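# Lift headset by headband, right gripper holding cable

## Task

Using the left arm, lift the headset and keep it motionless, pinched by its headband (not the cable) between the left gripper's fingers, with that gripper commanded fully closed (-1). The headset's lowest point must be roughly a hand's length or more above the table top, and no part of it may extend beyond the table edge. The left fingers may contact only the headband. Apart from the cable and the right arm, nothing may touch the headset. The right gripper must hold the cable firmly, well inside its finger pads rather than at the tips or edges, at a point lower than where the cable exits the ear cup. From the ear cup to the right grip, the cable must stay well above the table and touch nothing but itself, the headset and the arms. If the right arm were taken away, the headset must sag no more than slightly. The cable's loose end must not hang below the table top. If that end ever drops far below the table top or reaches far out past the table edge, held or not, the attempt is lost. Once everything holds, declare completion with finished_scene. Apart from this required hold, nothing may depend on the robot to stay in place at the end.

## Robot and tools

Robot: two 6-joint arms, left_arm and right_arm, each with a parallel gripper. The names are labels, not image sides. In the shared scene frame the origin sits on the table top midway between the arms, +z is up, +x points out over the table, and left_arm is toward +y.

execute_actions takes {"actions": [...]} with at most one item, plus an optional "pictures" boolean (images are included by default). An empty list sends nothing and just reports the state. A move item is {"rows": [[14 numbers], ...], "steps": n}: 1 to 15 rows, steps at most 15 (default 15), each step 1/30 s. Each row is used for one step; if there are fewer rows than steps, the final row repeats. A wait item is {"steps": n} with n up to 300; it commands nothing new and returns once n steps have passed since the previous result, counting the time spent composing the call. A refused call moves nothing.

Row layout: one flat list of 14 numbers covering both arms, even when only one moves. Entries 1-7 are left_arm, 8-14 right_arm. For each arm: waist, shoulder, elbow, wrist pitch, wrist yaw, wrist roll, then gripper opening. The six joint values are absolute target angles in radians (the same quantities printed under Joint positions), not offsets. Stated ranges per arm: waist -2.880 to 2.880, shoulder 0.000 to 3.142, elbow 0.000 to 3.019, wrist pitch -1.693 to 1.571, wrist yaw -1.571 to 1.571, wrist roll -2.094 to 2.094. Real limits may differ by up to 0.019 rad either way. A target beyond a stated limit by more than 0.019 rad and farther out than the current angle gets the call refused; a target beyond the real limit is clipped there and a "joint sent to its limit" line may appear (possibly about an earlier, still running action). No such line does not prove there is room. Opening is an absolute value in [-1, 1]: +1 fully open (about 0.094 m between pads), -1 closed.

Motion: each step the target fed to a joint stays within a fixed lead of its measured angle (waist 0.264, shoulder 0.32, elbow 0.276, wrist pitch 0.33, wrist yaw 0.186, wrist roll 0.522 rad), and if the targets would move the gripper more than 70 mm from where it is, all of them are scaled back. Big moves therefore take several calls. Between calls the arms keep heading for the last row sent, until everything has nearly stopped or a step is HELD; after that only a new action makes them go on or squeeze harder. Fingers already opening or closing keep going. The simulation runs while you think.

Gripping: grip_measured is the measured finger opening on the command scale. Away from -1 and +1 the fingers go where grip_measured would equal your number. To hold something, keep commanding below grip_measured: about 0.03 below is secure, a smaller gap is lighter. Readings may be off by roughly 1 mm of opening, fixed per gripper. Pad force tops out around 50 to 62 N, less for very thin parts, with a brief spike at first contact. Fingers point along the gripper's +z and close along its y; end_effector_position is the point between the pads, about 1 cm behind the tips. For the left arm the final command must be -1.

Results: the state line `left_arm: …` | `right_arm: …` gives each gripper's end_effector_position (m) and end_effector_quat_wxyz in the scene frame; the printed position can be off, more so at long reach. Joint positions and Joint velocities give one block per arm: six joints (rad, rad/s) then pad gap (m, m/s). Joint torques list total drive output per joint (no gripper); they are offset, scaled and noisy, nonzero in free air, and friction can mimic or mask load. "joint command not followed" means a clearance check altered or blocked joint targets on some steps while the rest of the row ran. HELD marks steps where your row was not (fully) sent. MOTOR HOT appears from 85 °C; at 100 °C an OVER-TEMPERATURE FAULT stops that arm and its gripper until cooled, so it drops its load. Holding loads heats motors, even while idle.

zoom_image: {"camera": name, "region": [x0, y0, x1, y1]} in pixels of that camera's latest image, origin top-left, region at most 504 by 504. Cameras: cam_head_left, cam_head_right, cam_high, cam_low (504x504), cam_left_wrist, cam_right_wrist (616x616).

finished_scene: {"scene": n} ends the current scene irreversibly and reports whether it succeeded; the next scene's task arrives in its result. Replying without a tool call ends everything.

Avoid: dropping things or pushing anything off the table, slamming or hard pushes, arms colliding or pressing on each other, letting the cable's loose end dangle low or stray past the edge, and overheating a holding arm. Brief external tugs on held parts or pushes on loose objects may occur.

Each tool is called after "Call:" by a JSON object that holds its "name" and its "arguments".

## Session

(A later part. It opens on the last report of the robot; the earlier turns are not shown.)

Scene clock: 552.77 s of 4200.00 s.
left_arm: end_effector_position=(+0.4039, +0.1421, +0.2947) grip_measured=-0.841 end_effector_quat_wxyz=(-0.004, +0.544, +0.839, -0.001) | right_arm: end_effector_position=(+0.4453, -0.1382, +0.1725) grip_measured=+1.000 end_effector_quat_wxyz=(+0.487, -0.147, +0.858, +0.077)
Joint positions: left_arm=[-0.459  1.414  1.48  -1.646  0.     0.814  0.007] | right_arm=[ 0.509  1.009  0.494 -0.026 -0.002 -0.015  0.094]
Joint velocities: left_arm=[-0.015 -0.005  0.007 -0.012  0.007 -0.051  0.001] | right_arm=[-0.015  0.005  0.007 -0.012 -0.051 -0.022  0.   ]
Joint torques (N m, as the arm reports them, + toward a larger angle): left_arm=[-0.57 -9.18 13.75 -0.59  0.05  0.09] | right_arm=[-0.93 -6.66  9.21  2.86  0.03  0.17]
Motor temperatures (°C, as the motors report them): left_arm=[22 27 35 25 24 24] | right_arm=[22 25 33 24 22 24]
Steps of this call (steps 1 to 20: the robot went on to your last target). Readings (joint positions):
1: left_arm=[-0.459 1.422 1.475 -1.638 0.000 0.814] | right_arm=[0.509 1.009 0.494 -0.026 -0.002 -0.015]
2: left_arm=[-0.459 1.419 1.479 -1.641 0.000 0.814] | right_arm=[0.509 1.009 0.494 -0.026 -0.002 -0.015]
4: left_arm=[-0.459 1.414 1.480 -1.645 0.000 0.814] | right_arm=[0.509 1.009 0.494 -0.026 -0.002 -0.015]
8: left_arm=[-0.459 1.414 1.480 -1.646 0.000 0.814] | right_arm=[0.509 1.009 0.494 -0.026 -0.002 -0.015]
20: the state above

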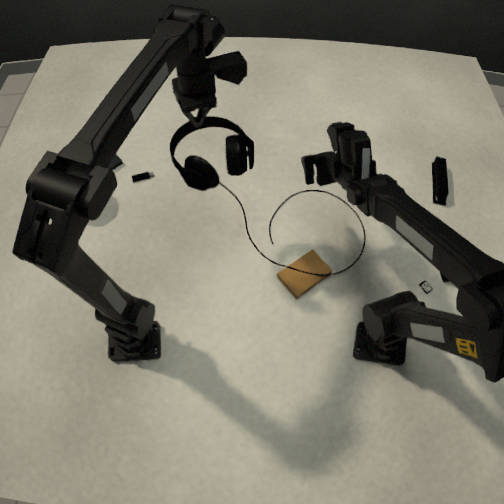

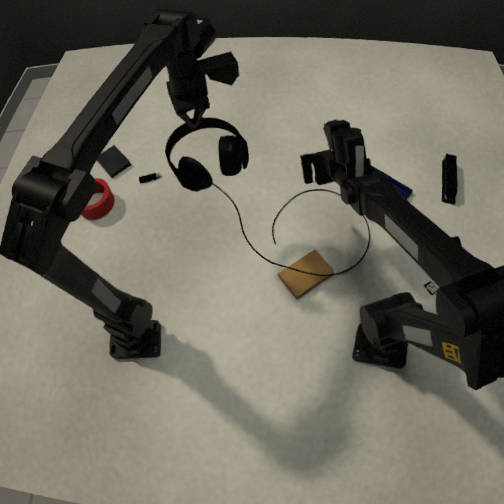

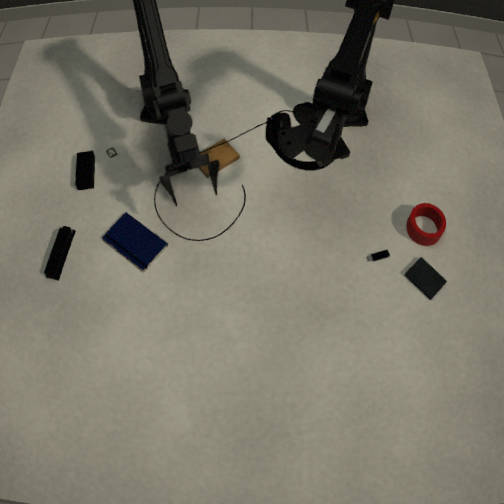

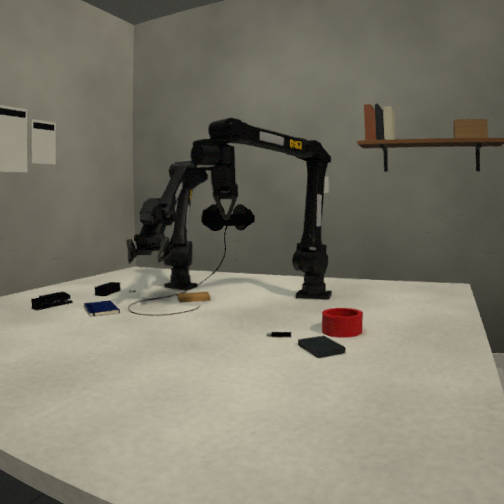

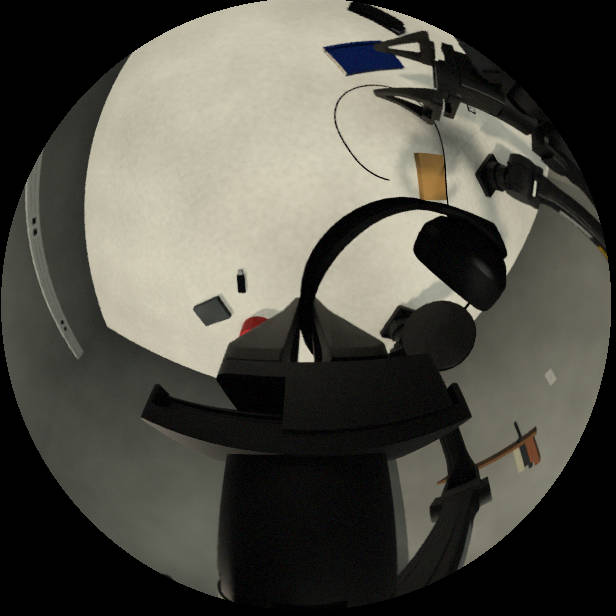

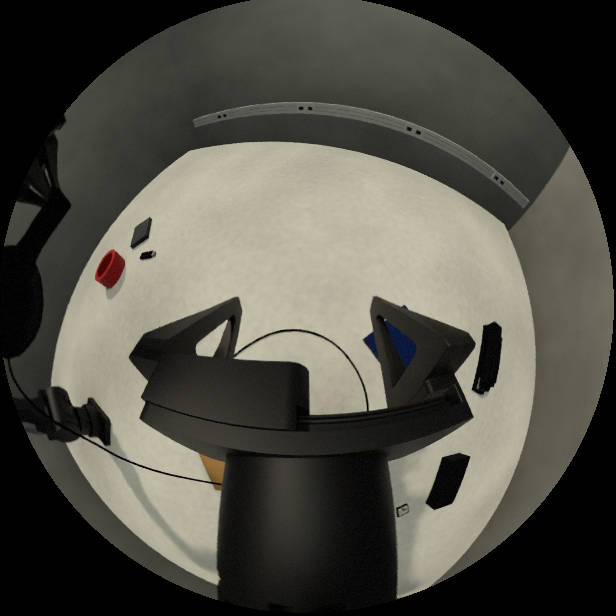

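Call:
{"name": "execute_actions", "arguments": {"actions": [{"rows": [
[-0.46,1.406,1.525,-1.66,0,0.82,-1, 0.515,0.98,0.49,-0.03,0,0.0,1],
[-0.46,1.406,1.52,-1.66,0,0.82,-1, 0.53,0.95,0.478,-0.045,0,0.0,1],
[-0.46,1.406,1.515,-1.66,0,0.82,-1, 0.545,0.91,0.465,-0.06,0,0.0,1],
[-0.46,1.406,1.51,-1.66,0,0.82,-1, 0.56,0.87,0.452,-0.075,0,0.0,1],
[-0.46,1.406,1.505,-1.66,0,0.82,-1, 0.575,0.83,0.439,-0.09,0,0.0,1],
[-0.46,1.406,1.50,-1.66,0,0.82,-1, 0.59,0.79,0.426,-0.105,0,0.0,1],
[-0.46,1.406,1.50,-1.66,0,0.82,-1, 0.61,0.75,0.413,-0.12,0,0.0,1],
[-0.46,1.406,1.50,-1.66,0,0.82,-1, 0.63,0.71,0.40,-0.135,0,0.0,1],
[-0.46,1.406,1.50,-1.66,0,0.82,-1, 0.65,0.67,0.387,-0.15,0,0.0,1],
[-0.46,1.406,1.50,-1.66,0,0.82,-1, 0.67,0.63,0.374,-0.165,0,0.0,1],
[-0.46,1.406,1.50,-1.66,0,0.82,-1, 0.69,0.59,0.361,-0.18,0,0.0,1],
[-0.46,1.406,1.50,-1.66,0,0.82,-1, 0.715,0.55,0.348,-0.195,0,0.0,1],
[-0.46,1.406,1.50,-1.66,0,0.82,-1, 0.74,0.51,0.335,-0.21,0,0.0,1],
[-0.46,1.406,1.50,-1.66,0,0.82,-1, 0.77,0.475,0.322,-0.225,0,0.0,1],
[-0.46,1.406,1.50,-1.66,0,0.82,-1, 0.80,0.445,0.31,-0.24,0,0.0,1]], "steps": 15}], "pictures": false}}

Call:
{"name": "execute_actions", "arguments": {"actions": [{"rows": [
[-0.46,1.406,1.50,-1.66,0,0.82,-1, 0.83,0.42,0.30,-0.25,0,0.0,1],
[-0.46,1.406,1.50,-1.66,0,0.82,-1, 0.86,0.40,0.295,-0.255,0,0.0,1],
[-0.46,1.406,1.50,-1.66,0,0.82,-1, 0.89,0.39,0.295,-0.26,0,0.0,1],
[-0.46,1.406,1.50,-1.66,0,0.82,-1, 0.92,0.39,0.295,-0.26,0,0.0,1],
[-0.46,1.406,1.50,-1.66,0,0.82,-1, 0.95,0.39,0.295,-0.26,0,0.0,1],
[-0.46,1.406,1.50,-1.66,0,0.82,-1, 0.98,0.39,0.295,-0.26,0,0.0,1],
[-0.46,1.406,1.50,-1.66,0,0.82,-1, 1.01,0.39,0.295,-0.26,0,0.0,1],
[-0.46,1.406,1.50,-1.66,0,0.82,-1, 1.04,0.39,0.295,-0.26,0,0.0,1],
[-0.46,1.406,1.50,-1.66,0,0.82,-1, 1.07,0.39,0.295,-0.26,0,0.0,1],
[-0.46,1.406,1.50,-1.66,0,0.82,-1, 1.10,0.39,0.295,-0.26,0,0.0,1],
[-0.46,1.406,1.50,-1.66,0,0.82,-1, 1.13,0.39,0.295,-0.26,0,0.0,1],
[-0.46,1.406,1.50,-1.66,0,0.82,-1, 1.155,0.39,0.295,-0.26,0,0.0,1],
[-0.46,1.406,1.50,-1.66,0,0.82,-1, 1.175,0.39,0.295,-0.26,0,0.0,1],
[-0.46,1.406,1.50,-1.66,0,0.82,-1, 1.19,0.39,0.295,-0.26,0,0.0,1],
[-0.46,1.406,1.50,-1.66,0,0.82,-1, 1.2,0.39,0.295,-0.26,0,0.0,1]], "steps": 15}], "pictures": false}}

Call:
{"name": "execute_actions", "arguments": {"actions": [{"steps": 15}]}}

Scene clock: 634.47 s of 4200.00 s.
left_arm: end_effector_position=(+0.4039, +0.1421, +0.2947) grip_measured=-0.841 end_effector_quat_wxyz=(-0.004, +0.544, +0.839, -0.001) | right_arm: end_effector_position=(+0.3278, -0.0996, +0.2269) grip_measured=+1.000 end_effector_quat_wxyz=(+0.553, -0.228, +0.787, +0.152)
Joint positions: left_arm=[-0.459  1.414  1.48  -1.646  0.     0.814  0.007] | right_arm=[ 0.736  0.498  0.34  -0.191 -0.    -0.014  0.094]
Joint velocities: left_arm=[ 0.005 -0.005  0.002 -0.027 -0.051 -0.051 -0.   ] | right_arm=[ 0.786 -1.089 -0.344 -0.437 -0.007 -0.051  0.   ]
Joint torques (N m, as the arm reports them, + toward a larger angle): left_arm=[-0.71 -8.83 11.12 -0.46  0.05  0.1 ] | right_arm=[ 1.03  0.71  8.89  1.06 -0.02  0.16]
Motor temperatures (°C, as the motors report them): left_arm=[22 27 47 25 24 24] | right_arm=[22 24 33 24 22 24]
Steps of this call (steps 1 to 15: the robot went on to your last target; steps 16 to 90: nothing new was sent; then 78.20 s passed at rest; steps 91 to 105: all 15 steps of this action). Readings (joint positions):
91: left_arm=[-0.459 1.414 1.480 -1.646 0.000 0.814] | right_arm=[0.509 1.008 0.494 -0.026 -0.002 -0.015]
92: left_arm=[-0.459 1.414 1.480 -1.646 0.000 0.814] | right_arm=[0.509 1.004 0.492 -0.026 -0.001 -0.015]
94: left_arm=[-0.459 1.414 1.480 -1.646 0.000 0.814] | right_arm=[0.518 0.972 0.478 -0.038 -0.000 -0.014]
98: left_arm=[-0.459 1.414 1.480 -1.646 0.000 0.814] | right_arm=[0.578 0.811 0.422 -0.092 -0.000 -0.014]
105: the state above

Scene clock: 634.97 s of 4200.00 s.
left_arm: end_effector_position=(+0.4039, +0.1421, +0.2947) grip_measured=-0.841 end_effector_quat_wxyz=(-0.004, +0.544, +0.839, -0.001) | right_arm: end_effector_position=(+0.2171, -0.0150, +0.2193) grip_measured=+1.000 end_effector_quat_wxyz=(+0.512, -0.391, +0.715, +0.270)
Joint positions: left_arm=[-0.459  1.414  1.48  -1.646  0.     0.814  0.007] | right_arm=[ 1.17   0.383  0.292 -0.245 -0.    -0.014  0.094]
Joint velocities: left_arm=[-0.005  0.005 -0.002 -0.022 -0.022  0.037  0.   ] | right_arm=[ 0.562 -0.005  0.017  0.007 -0.007 -0.022  0.   ]
Joint torques (N m, as the arm reports them, + toward a larger angle): left_arm=[-0.69 -8.98 11.16 -0.44  0.04  0.11] | right_arm=[-0.52  0.94 10.12  1.2  -0.01  0.16]
Motor temperatures (°C, as the motors report them): left_arm=[22 27 47 25 24 24] | right_arm=[22 24 33 24 22 24]
Steps of this call (steps 1 to 15: all 15 steps of this action). Readings (joint positions):
1: left_arm=[-0.459 1.414 1.480 -1.646 0.000 0.814] | right_arm=[0.763 0.464 0.328 -0.205 -0.000 -0.014]
2: left_arm=[-0.459 1.414 1.480 -1.646 0.000 0.814] | right_arm=[0.792 0.434 0.315 -0.217 -0.000 -0.014]
4: left_arm=[-0.459 1.414 1.480 -1.646 0.000 0.814] | right_arm=[0.854 0.394 0.298 -0.235 -0.000 -0.014]
8: left_arm=[-0.459 1.414 1.480 -1.646 0.000 0.814] | right_arm=[0.977 0.383 0.292 -0.245 -0.000 -0.014]
15: the state above

Scene clock: 635.47 s of 4200.00 s.
left_arm: end_effector_position=(+0.4039, +0.1421, +0.2947) grip_measured=-0.841 end_effector_quat_wxyz=(-0.004, +0.544, +0.839, -0.001) | right_arm: end_effector_position=(+0.2098, -0.0104, +0.2193) grip_measured=+1.000 end_effector_quat_wxyz=(+0.508, -0.401, +0.710, +0.278)
Joint positions: left_arm=[-0.459  1.414  1.48  -1.646  0.     0.814  0.007] | right_arm=[ 1.198  0.383  0.292 -0.245 -0.    -0.014  0.094]
Joint velocities: left_arm=[-0.015  0.005 -0.007  0.002 -0.007 -0.037  0.001] | right_arm=[ 0.005 -0.015 -0.012 -0.002 -0.037  0.066  0.   ]
Joint torques (N m, as the arm reports them, + toward a larger angle): left_arm=[-0.61 -8.94 11.2  -0.45  0.06  0.1 ] | right_arm=[-0.15  1.13 10.09  1.22 -0.02  0.17]
Motor temperatures (°C, as the motors report them): left_arm=[22 27 46 25 24 24] | right_arm=[22 24 33 24 22 24]
Steps of this call (steps 1 to 15: the robot went on to your last target). Readings (joint positions):
1: left_arm=[-0.459 1.414 1.480 -1.646 0.000 0.814] | right_arm=[1.186 0.383 0.292 -0.245 -0.000 -0.014]
2: left_arm=[-0.459 1.414 1.480 -1.646 0.000 0.814] | right_arm=[1.195 0.383 0.292 -0.245 -0.000 -0.014]
4: left_arm=[-0.459 1.414 1.480 -1.646 0.000 0.814] | right_arm=[1.198 0.383 0.292 -0.245 -0.000 -0.014]
8: left_arm=[-0.459 1.414 1.480 -1.646 0.000 0.814] | right_arm=[1.198 0.383 0.292 -0.245 -0.000 -0.014]
15: the state above

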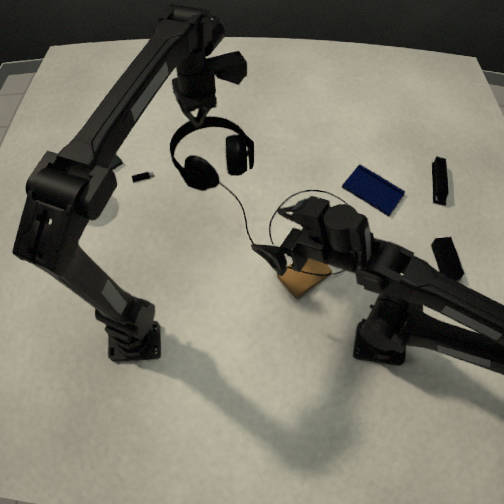

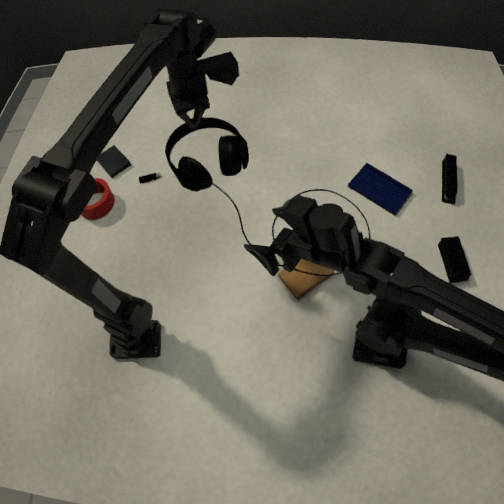

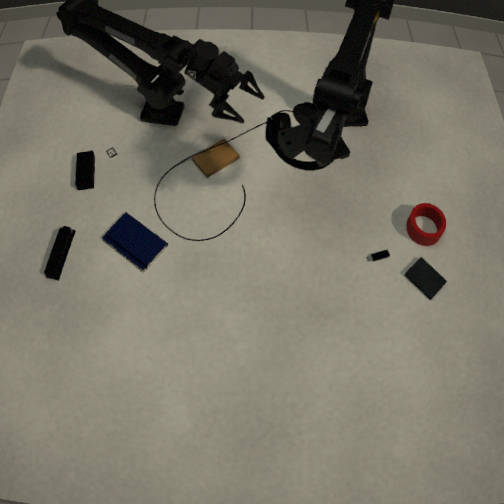

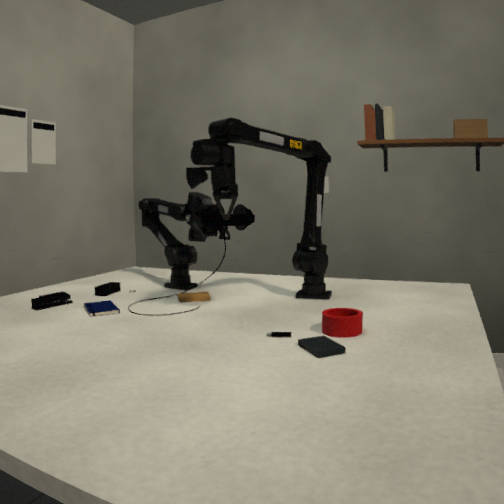

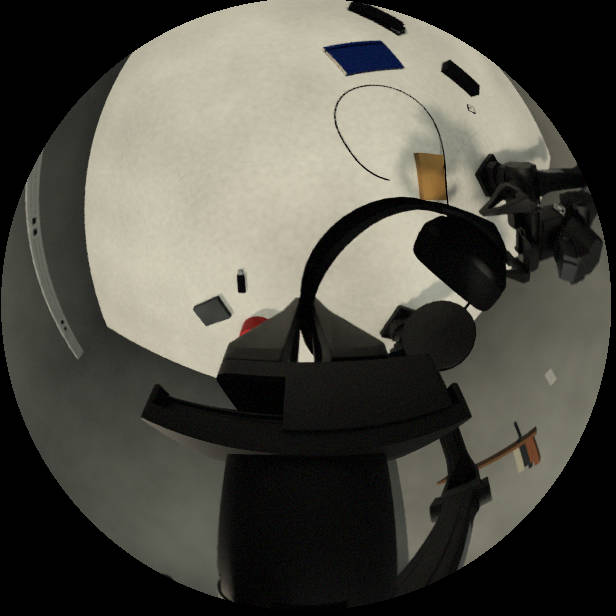

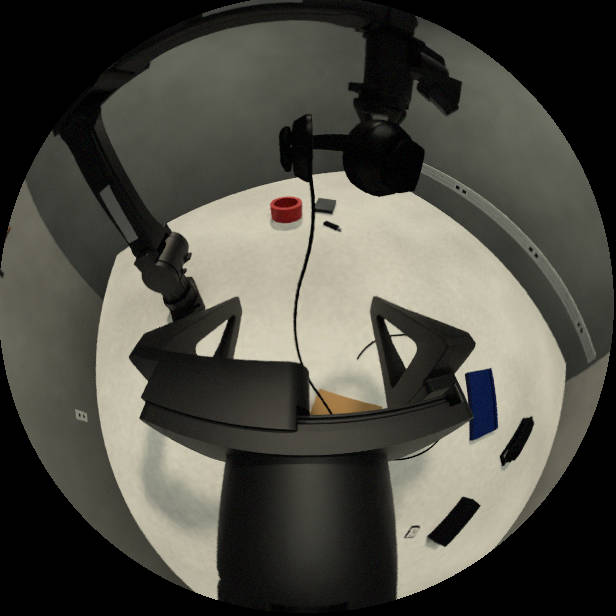

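Call:
{"name": "zoom_image", "arguments": {"camera": "cam_right_wrist", "region": [230, 90, 450, 420]}}

Call:
{"name": "zoom_image", "arguments": {"camera": "cam_high", "region": [180, 60, 360, 200]}}

Region (230, 90, 450, 420) of cam_right_wrist's 616x616 image, scaled by 1.527, with more detail than that image has.

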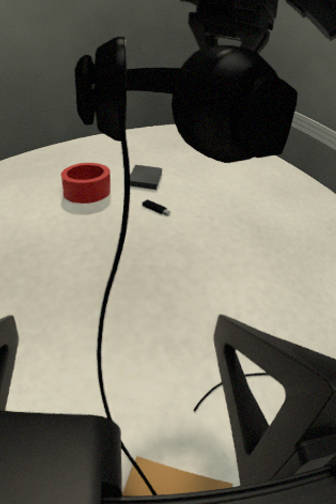

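Region (180, 60, 360, 200) of cam_high's 504x504 image, scaled by 2.800, with more detail than that image has.

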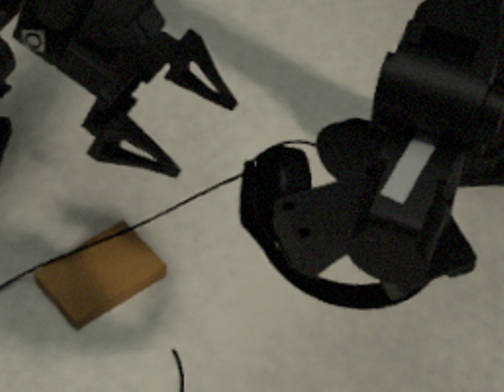

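Call:
{"name": "zoom_image", "arguments": {"camera": "cam_low", "region": [130, 180, 280, 320]}}

Call:
{"name": "zoom_image", "arguments": {"camera": "cam_head_left", "region": [160, 110, 360, 300]}}

Region (130, 180, 280, 320) of cam_low's 504x504 image, scaled by 3.360, with more detail than that image has; it fills the top 470 rows of this view, and the rest is white.

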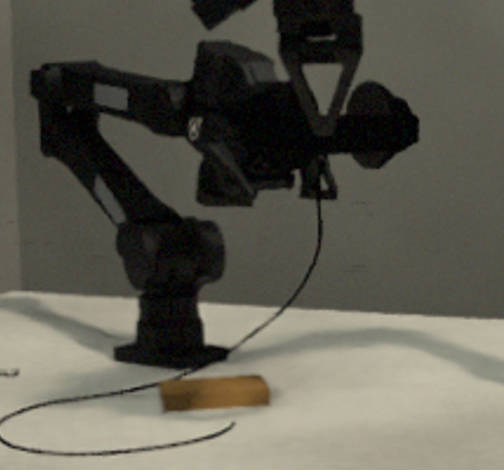

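Region (160, 110, 360, 300) of cam_head_left's 504x504 image, scaled by 2.520, with more detail than that image has; it fills the top 479 rows of this view, and the rest is white.

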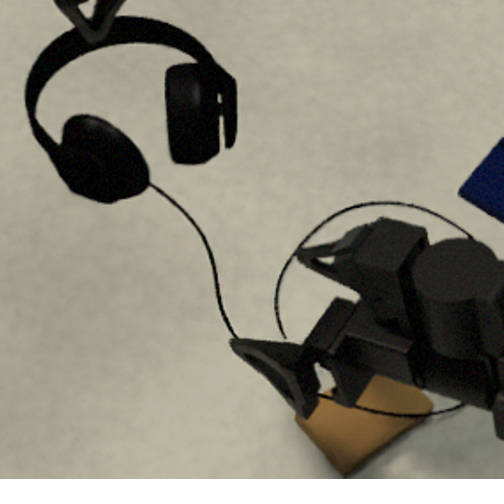

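Call:
{"name": "execute_actions", "arguments": {"actions": [{"rows": [
[-0.46,1.406,1.497,-1.66,0,0.82,-1, 1.2,0.40,0.31,-0.245,0,0.0,1],
[-0.46,1.406,1.494,-1.66,0,0.82,-1, 1.2,0.415,0.325,-0.23,0,0.0,1],
[-0.46,1.406,1.491,-1.66,0,0.82,-1, 1.2,0.435,0.329,-0.21,0,0.0,1],
[-0.46,1.406,1.49,-1.66,0,0.82,-1, 1.2,0.458,0.332,-0.19,0,0.0,1],
[-0.46,1.406,1.49,-1.66,0,0.82,-1, 1.2,0.481,0.335,-0.17,0,0.0,1],
[-0.46,1.406,1.49,-1.66,0,0.82,-1, 1.2,0.504,0.338,-0.15,0,0.0,1],
[-0.46,1.406,1.49,-1.66,0,0.82,-1, 1.2,0.527,0.341,-0.13,0,0.0,1],
[-0.46,1.406,1.49,-1.66,0,0.82,-1, 1.2,0.55,0.344,-0.11,0,0.0,1],
[-0.46,1.406,1.49,-1.66,0,0.82,-1, 1.2,0.573,0.347,-0.09,0,0.0,1],
[-0.46,1.406,1.49,-1.66,0,0.82,-1, 1.2,0.596,0.35,-0.07,0,0.0,1],
[-0.46,1.406,1.49,-1.66,0,0.82,-1, 1.2,0.619,0.353,-0.05,0,0.0,1],
[-0.46,1.406,1.49,-1.66,0,0.82,-1, 1.2,0.642,0.356,-0.03,0,0.0,1],
[-0.46,1.406,1.49,-1.66,0,0.82,-1, 1.2,0.665,0.359,-0.01,0,0.0,1],
[-0.46,1.406,1.49,-1.66,0,0.82,-1, 1.2,0.688,0.362,0.01,0,0.0,1],
[-0.46,1.406,1.49,-1.66,0,0.82,-1, 1.2,0.711,0.365,0.03,0,0.0,1]], "steps": 15}], "pictures": false}}

Call:
{"name": "execute_actions", "arguments": {"actions": [{"rows": [
[-0.46,1.406,1.49,-1.66,0,0.82,-1, 1.2,0.734,0.368,0.05,0,0.0,1],
[-0.46,1.406,1.49,-1.66,0,0.82,-1, 1.2,0.755,0.371,0.07,0,0.0,1],
[-0.46,1.406,1.49,-1.66,0,0.82,-1, 1.2,0.772,0.373,0.09,0,0.0,1],
[-0.46,1.406,1.49,-1.66,0,0.82,-1, 1.2,0.784,0.375,0.103,0,0.0,1],
[-0.46,1.406,1.49,-1.66,0,0.82,-1, 1.2,0.79,0.375,0.11,0,0.0,1]], "steps": 15}]}}

Scene clock: 708.23 s of 4200.00 s.
left_arm: end_effector_position=(+0.4039, +0.1421, +0.2947) grip_measured=-0.841 end_effector_quat_wxyz=(-0.004, +0.544, +0.839, -0.001) | right_arm: end_effector_position=(+0.2308, +0.0233, +0.1826) grip_measured=+1.000 end_effector_quat_wxyz=(+0.482, -0.411, +0.728, +0.263)
Joint positions: left_arm=[-0.459  1.414  1.48  -1.646  0.     0.814  0.007] | right_arm=[ 1.198  0.666  0.298 -0.039 -0.    -0.014  0.094]
Joint velocities: left_arm=[-0.005  0.005 -0.002 -0.007 -0.037  0.022  0.001] | right_arm=[-0.005  0.669  0.071  0.598  0.022  0.007  0.   ]
Joint torques (N m, as the arm reports them, + toward a larger angle): left_arm=[-0.77 -8.91 10.33 -0.45  0.04  0.12] | right_arm=[-0.14 -1.63 14.36  3.   -0.02  0.16]
Motor temperatures (°C, as the motors report them): left_arm=[22 28 44 24 24 24] | right_arm=[22 24 35 23 22 24]
Steps of this call (steps 1 to 15: the robot went on to your last target; steps 16 to 90: nothing new was sent; then 69.27 s passed at rest; steps 91 to 105: all 15 steps of this action). Readings (joint positions):
91: left_arm=[-0.459 1.414 1.480 -1.646 0.000 0.814] | right_arm=[1.198 0.383 0.292 -0.245 -0.000 -0.014]
92: left_arm=[-0.459 1.414 1.480 -1.646 0.000 0.814] | right_arm=[1.198 0.385 0.292 -0.245 -0.000 -0.014]
94: left_arm=[-0.459 1.414 1.480 -1.646 0.000 0.814] | right_arm=[1.198 0.402 0.292 -0.237 -0.000 -0.014]
98: left_arm=[-0.459 1.414 1.480 -1.646 0.000 0.814] | right_arm=[1.198 0.490 0.292 -0.174 -0.000 -0.014]
105: the state above

Scene clock: 708.73 s of 4200.00 s.
left_arm: end_effector_position=(+0.4039, +0.1421, +0.2947) grip_measured=-0.841 end_effector_quat_wxyz=(-0.004, +0.544, +0.839, -0.001) | right_arm: end_effector_position=(+0.2439, +0.0442, +0.1829) grip_measured=+1.000 end_effector_quat_wxyz=(+0.490, -0.408, +0.722, +0.268)
Joint positions: left_arm=[-0.459  1.414  1.48  -1.646  0.     0.814  0.007] | right_arm=[ 1.198  0.791  0.323  0.083 -0.    -0.014  0.094]
Joint velocities: left_arm=[-0.015  0.005  0.007 -0.007 -0.007 -0.022 -0.   ] | right_arm=[-0.005  0.005  0.002  0.007  0.007  0.037  0.   ]
Joint torques (N m, as the arm reports them, + toward a larger angle): left_arm=[-0.47 -8.94 10.37 -0.41  0.05  0.11] | right_arm=[-0.09 -3.19 13.21  3.01 -0.01  0.17]
Motor temperatures (°C, as the motors report them): left_arm=[22 28 44 24 24 24] | right_arm=[22 24 35 23 22 24]
Steps of this call (steps 1 to 15: all 15 steps of this action). Readings (joint positions):
1: left_arm=[-0.459 1.414 1.480 -1.646 0.000 0.814] | right_arm=[1.198 0.688 0.301 -0.020 -0.000 -0.014]
2: left_arm=[-0.459 1.414 1.480 -1.646 0.000 0.814] | right_arm=[1.198 0.710 0.305 0.001 -0.000 -0.014]
4: left_arm=[-0.459 1.414 1.480 -1.646 0.000 0.814] | right_arm=[1.198 0.751 0.314 0.040 -0.000 -0.014]
8: left_arm=[-0.459 1.414 1.480 -1.646 0.000 0.814] | right_arm=[1.198 0.791 0.323 0.078 -0.000 -0.014]
15: the state above

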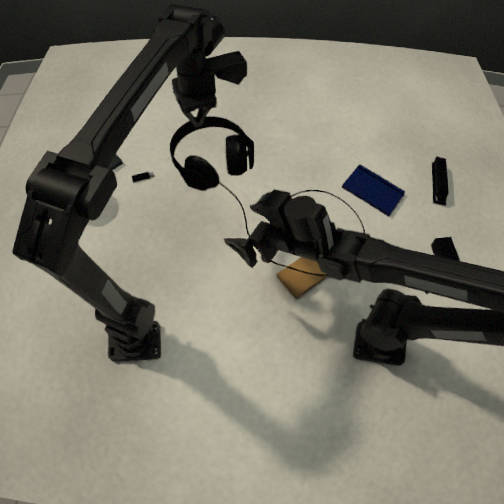

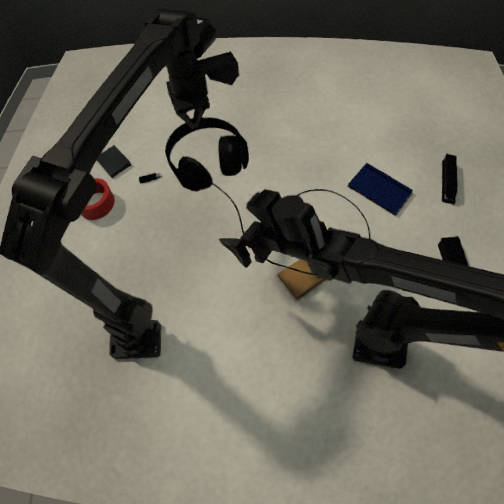

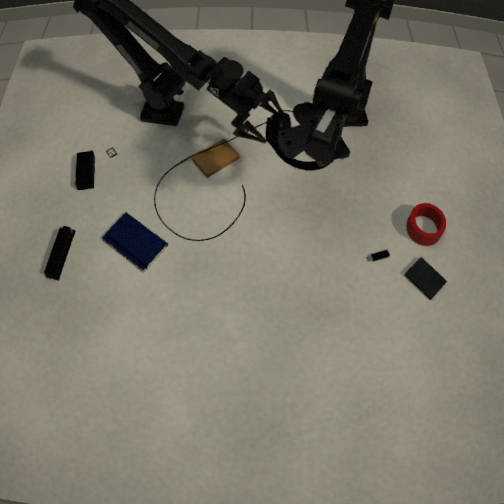

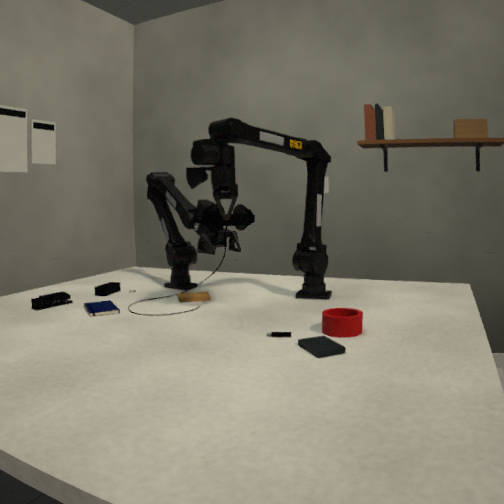

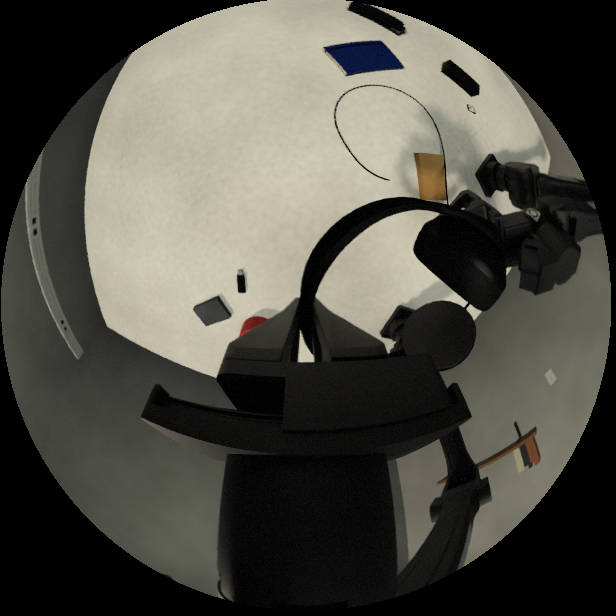

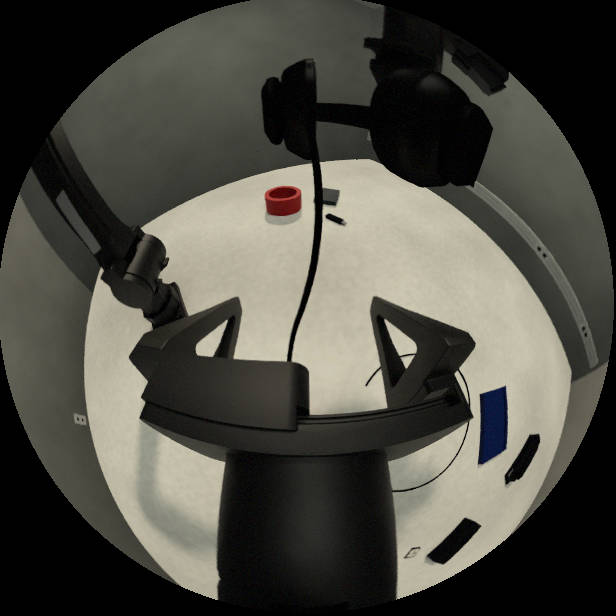

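Call:
{"name": "zoom_image", "arguments": {"camera": "cam_head_left", "region": [190, 150, 320, 280]}}

Call:
{"name": "zoom_image", "arguments": {"camera": "cam_high", "region": [210, 70, 320, 170]}}

Call:
{"name": "zoom_image", "arguments": {"camera": "cam_low", "region": [170, 190, 270, 290]}}

Region (190, 150, 320, 280) of cam_head_left's 504x504 image, scaled by 3.877, with more detail than that image has.

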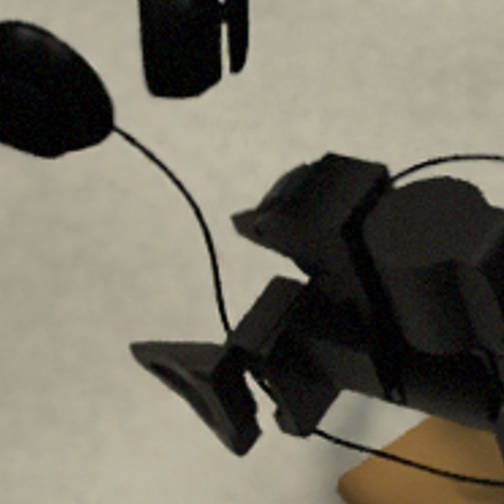

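Region (210, 70, 320, 170) of cam_high's 504x504 image, scaled by 4.582, with more detail than that image has; it fills the top 458 rows of this view, and the rest is white.

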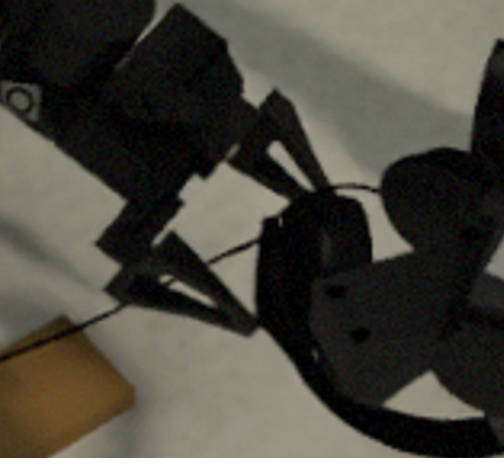

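Region (170, 190, 270, 290) of cam_low's 504x504 image, scaled by 5.040, with more detail than that image has.

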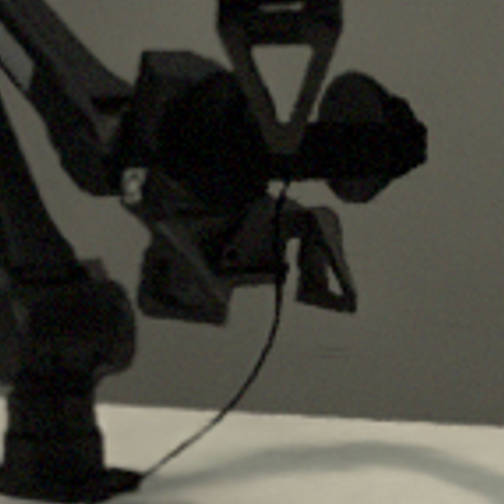

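Call:
{"name": "execute_actions", "arguments": {"actions": [{"rows": [
[-0.46,1.406,1.49,-1.66,0,0.82,-1, 1.2,0.79,0.37,0.11,0,0.0,0.88],
[-0.46,1.406,1.49,-1.66,0,0.82,-1, 1.2,0.79,0.365,0.11,0,0.0,0.76],
[-0.46,1.406,1.49,-1.66,0,0.82,-1, 1.2,0.79,0.36,0.11,0,0.0,0.64],
[-0.46,1.406,1.49,-1.66,0,0.82,-1, 1.2,0.79,0.355,0.11,0,0.0,0.52],
[-0.46,1.406,1.49,-1.66,0,0.82,-1, 1.2,0.79,0.35,0.11,0,0.0,0.40],
[-0.46,1.406,1.49,-1.66,0,0.82,-1, 1.2,0.79,0.345,0.11,0,0.0,0.28],
[-0.46,1.406,1.49,-1.66,0,0.82,-1, 1.2,0.79,0.34,0.11,0,0.0,0.16],
[-0.46,1.406,1.49,-1.66,0,0.82,-1, 1.2,0.79,0.34,0.11,0,0.0,0.04],
[-0.46,1.406,1.49,-1.66,0,0.82,-1, 1.2,0.79,0.34,0.11,0,0.0,-0.08],
[-0.46,1.406,1.49,-1.66,0,0.82,-1, 1.2,0.79,0.34,0.11,0,0.0,-0.2],
[-0.46,1.406,1.49,-1.66,0,0.82,-1, 1.2,0.79,0.34,0.11,0,0.0,-0.3],
[-0.46,1.406,1.49,-1.66,0,0.82,-1, 1.2,0.79,0.34,0.11,0,0.0,-0.4],
[-0.46,1.406,1.49,-1.66,0,0.82,-1, 1.2,0.79,0.34,0.11,0,0.0,-0.5],
[-0.46,1.406,1.49,-1.66,0,0.82,-1, 1.2,0.79,0.34,0.11,0,0.0,-0.6]], "steps": 15}], "pictures": false}}

Call:
{"name": "execute_actions", "arguments": {"actions": [{"steps": 8}]}}

Scene clock: 753.50 s of 4200.00 s.
left_arm: end_effector_position=(+0.4039, +0.1421, +0.2947) grip_measured=-0.841 end_effector_quat_wxyz=(-0.004, +0.544, +0.839, -0.001) | right_arm: end_effector_position=(+0.2439, +0.0442, +0.1829) grip_measured=-0.584 end_effector_quat_wxyz=(+0.490, -0.408, +0.722, +0.268)
Joint positions: left_arm=[-0.459  1.414  1.48  -1.646  0.     0.814  0.007] | right_arm=[ 1.198  0.791  0.323  0.083 -0.    -0.014  0.02 ]
Joint velocities: left_arm=[-0.005 -0.005 -0.002  0.007 -0.051 -0.081  0.   ] | right_arm=[-0.015  0.005 -0.027  0.007 -0.022 -0.022 -0.027]
Joint torques (N m, as the arm reports them, + toward a larger angle): left_arm=[-0.65 -8.91 10.31 -0.45  0.05  0.1 ] | right_arm=[ 0.03 -3.18 10.32  2.98 -0.02  0.17]
Motor temperatures (°C, as the motors report them): left_arm=[22 28 43 24 24 24] | right_arm=[22 24 38 24 22 24]
Steps of this call (steps 1 to 15: the robot went on to your last target; steps 16 to 90: nothing new was sent; then 41.27 s passed at rest; steps 91 to 105: all 15 steps of this action). Readings (joint positions):
91: left_arm=[-0.459 1.414 1.480 -1.646 0.000 0.814] | right_arm=[1.198 0.791 0.323 0.083 -0.000 -0.014]
92: left_arm=[-0.459 1.414 1.480 -1.646 0.000 0.814] | right_arm=[1.198 0.791 0.323 0.083 -0.000 -0.014]
94: left_arm=[-0.459 1.414 1.480 -1.646 0.000 0.814] | right_arm=[1.198 0.791 0.323 0.083 -0.000 -0.014]
98: left_arm=[-0.459 1.414 1.480 -1.646 0.000 0.814] | right_arm=[1.198 0.791 0.323 0.083 -0.000 -0.014]
105: the state above

Scene clock: 753.77 s of 4200.00 s.
left_arm: end_effector_position=(+0.4039, +0.1421, +0.2947) grip_measured=-0.841 end_effector_quat_wxyz=(-0.004, +0.544, +0.839, -0.001) | right_arm: end_effector_position=(+0.2439, +0.0442, +0.1829) grip_measured=-0.597 end_effector_quat_wxyz=(+0.490, -0.408, +0.722, +0.268)
Joint positions: left_arm=[-0.459  1.414  1.48  -1.646  0.     0.814  0.007] | right_arm=[ 1.198  0.791  0.323  0.083 -0.    -0.014  0.019]
Joint velocities: left_arm=[-0.015 -0.015  0.002 -0.017 -0.022 -0.066  0.   ] | right_arm=[-0.005  0.005  0.017 -0.027  0.037  0.037 -0.   ]
Joint torques (N m, as the arm reports them, + toward a larger angle): left_arm=[-0.58 -8.99 10.31 -0.47  0.06  0.11] | right_arm=[-0.2  -3.26 10.3   2.97 -0.01  0.17]
Motor temperatures (°C, as the motors report them): left_arm=[22 28 43 24 24 24] | right_arm=[22 24 38 24 22 24]
Steps of this call (steps 1 to 8: the robot went on to your last target). Readings (joint positions):
1: left_arm=[-0.459 1.414 1.480 -1.646 0.000 0.814] | right_arm=[1.198 0.791 0.323 0.083 -0.000 -0.014]
2: left_arm=[-0.459 1.414 1.480 -1.646 0.000 0.814] | right_arm=[1.198 0.791 0.323 0.083 -0.000 -0.014]
4: left_arm=[-0.459 1.414 1.480 -1.646 0.000 0.814] | right_arm=[1.198 0.791 0.323 0.083 -0.000 -0.014]
8: the state above

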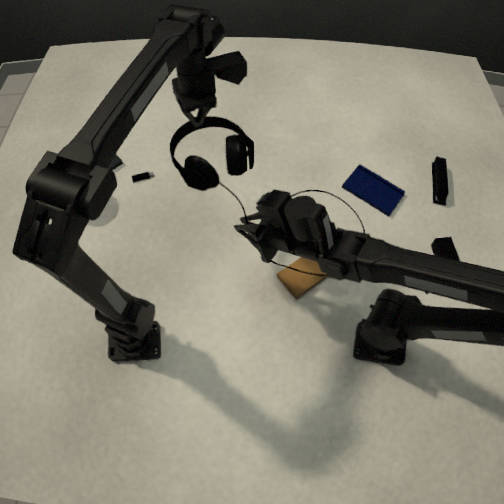

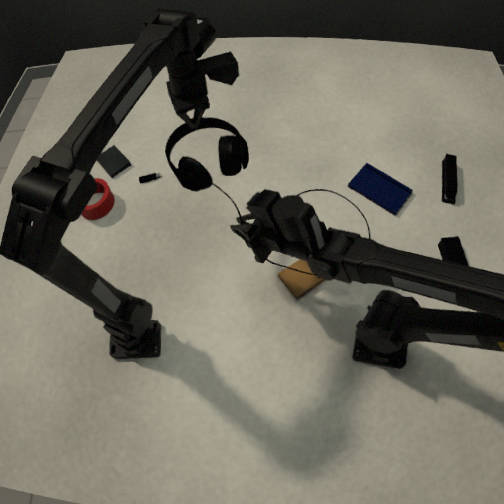

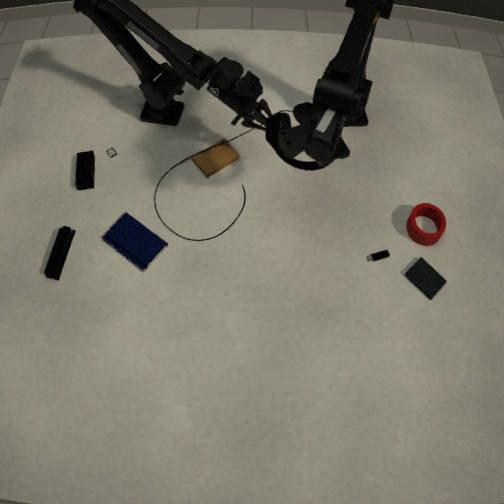

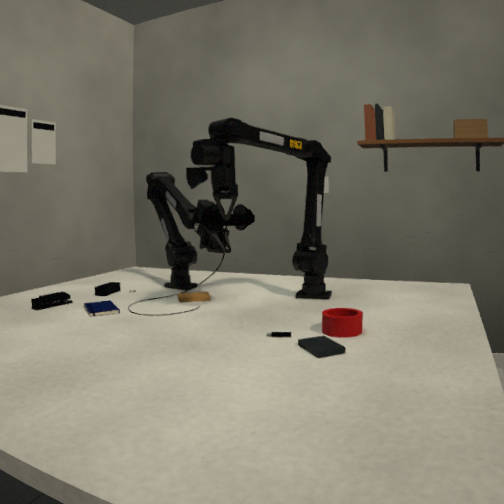

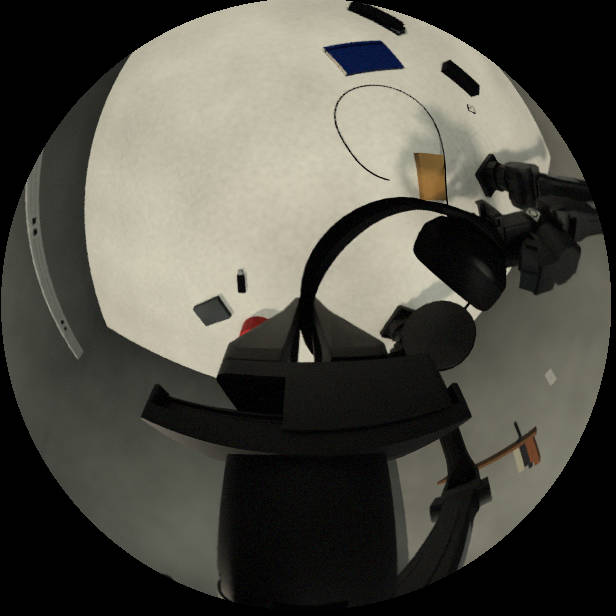

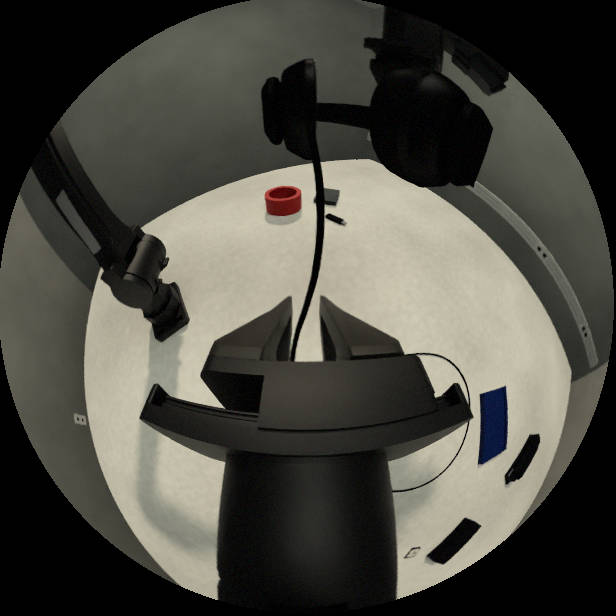

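Call:
{"name": "zoom_image", "arguments": {"camera": "cam_head_left", "region": [205, 170, 295, 270]}}

Call:
{"name": "zoom_image", "arguments": {"camera": "cam_low", "region": [180, 200, 260, 280]}}

Call:
{"name": "zoom_image", "arguments": {"camera": "cam_right_wrist", "region": [250, 240, 370, 380]}}

Region (205, 170, 295, 270) of cam_head_left's 504x504 image, scaled by 5.040, with more detail than that image has; it fills the left 454 columns of this view, and the rest is white.

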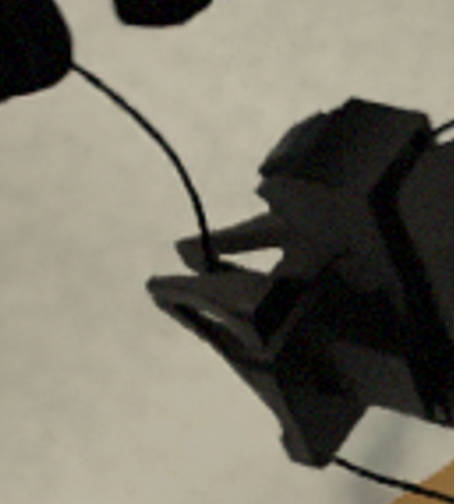

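Region (180, 200, 260, 280) of cam_low's 504x504 image, scaled by 6.300, with more detail than that image has.

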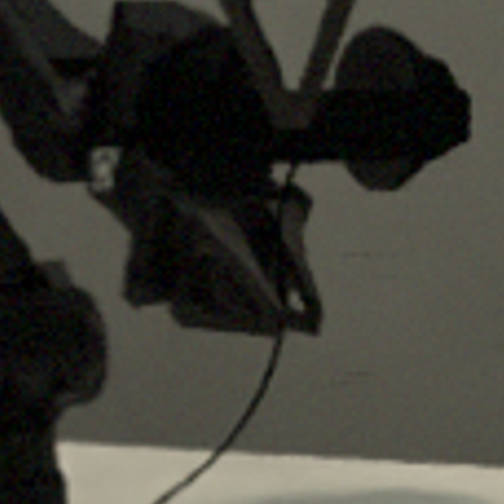

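Region (250, 240, 370, 380) of cam_right_wrist's 616x616 image, scaled by 3.600, with more detail than that image has; it fills the left 432 columns of this view, and the rest is white.

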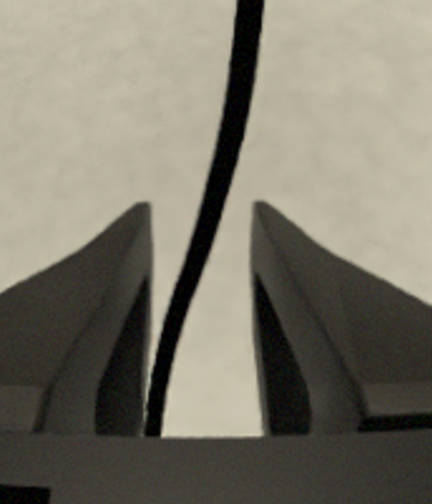

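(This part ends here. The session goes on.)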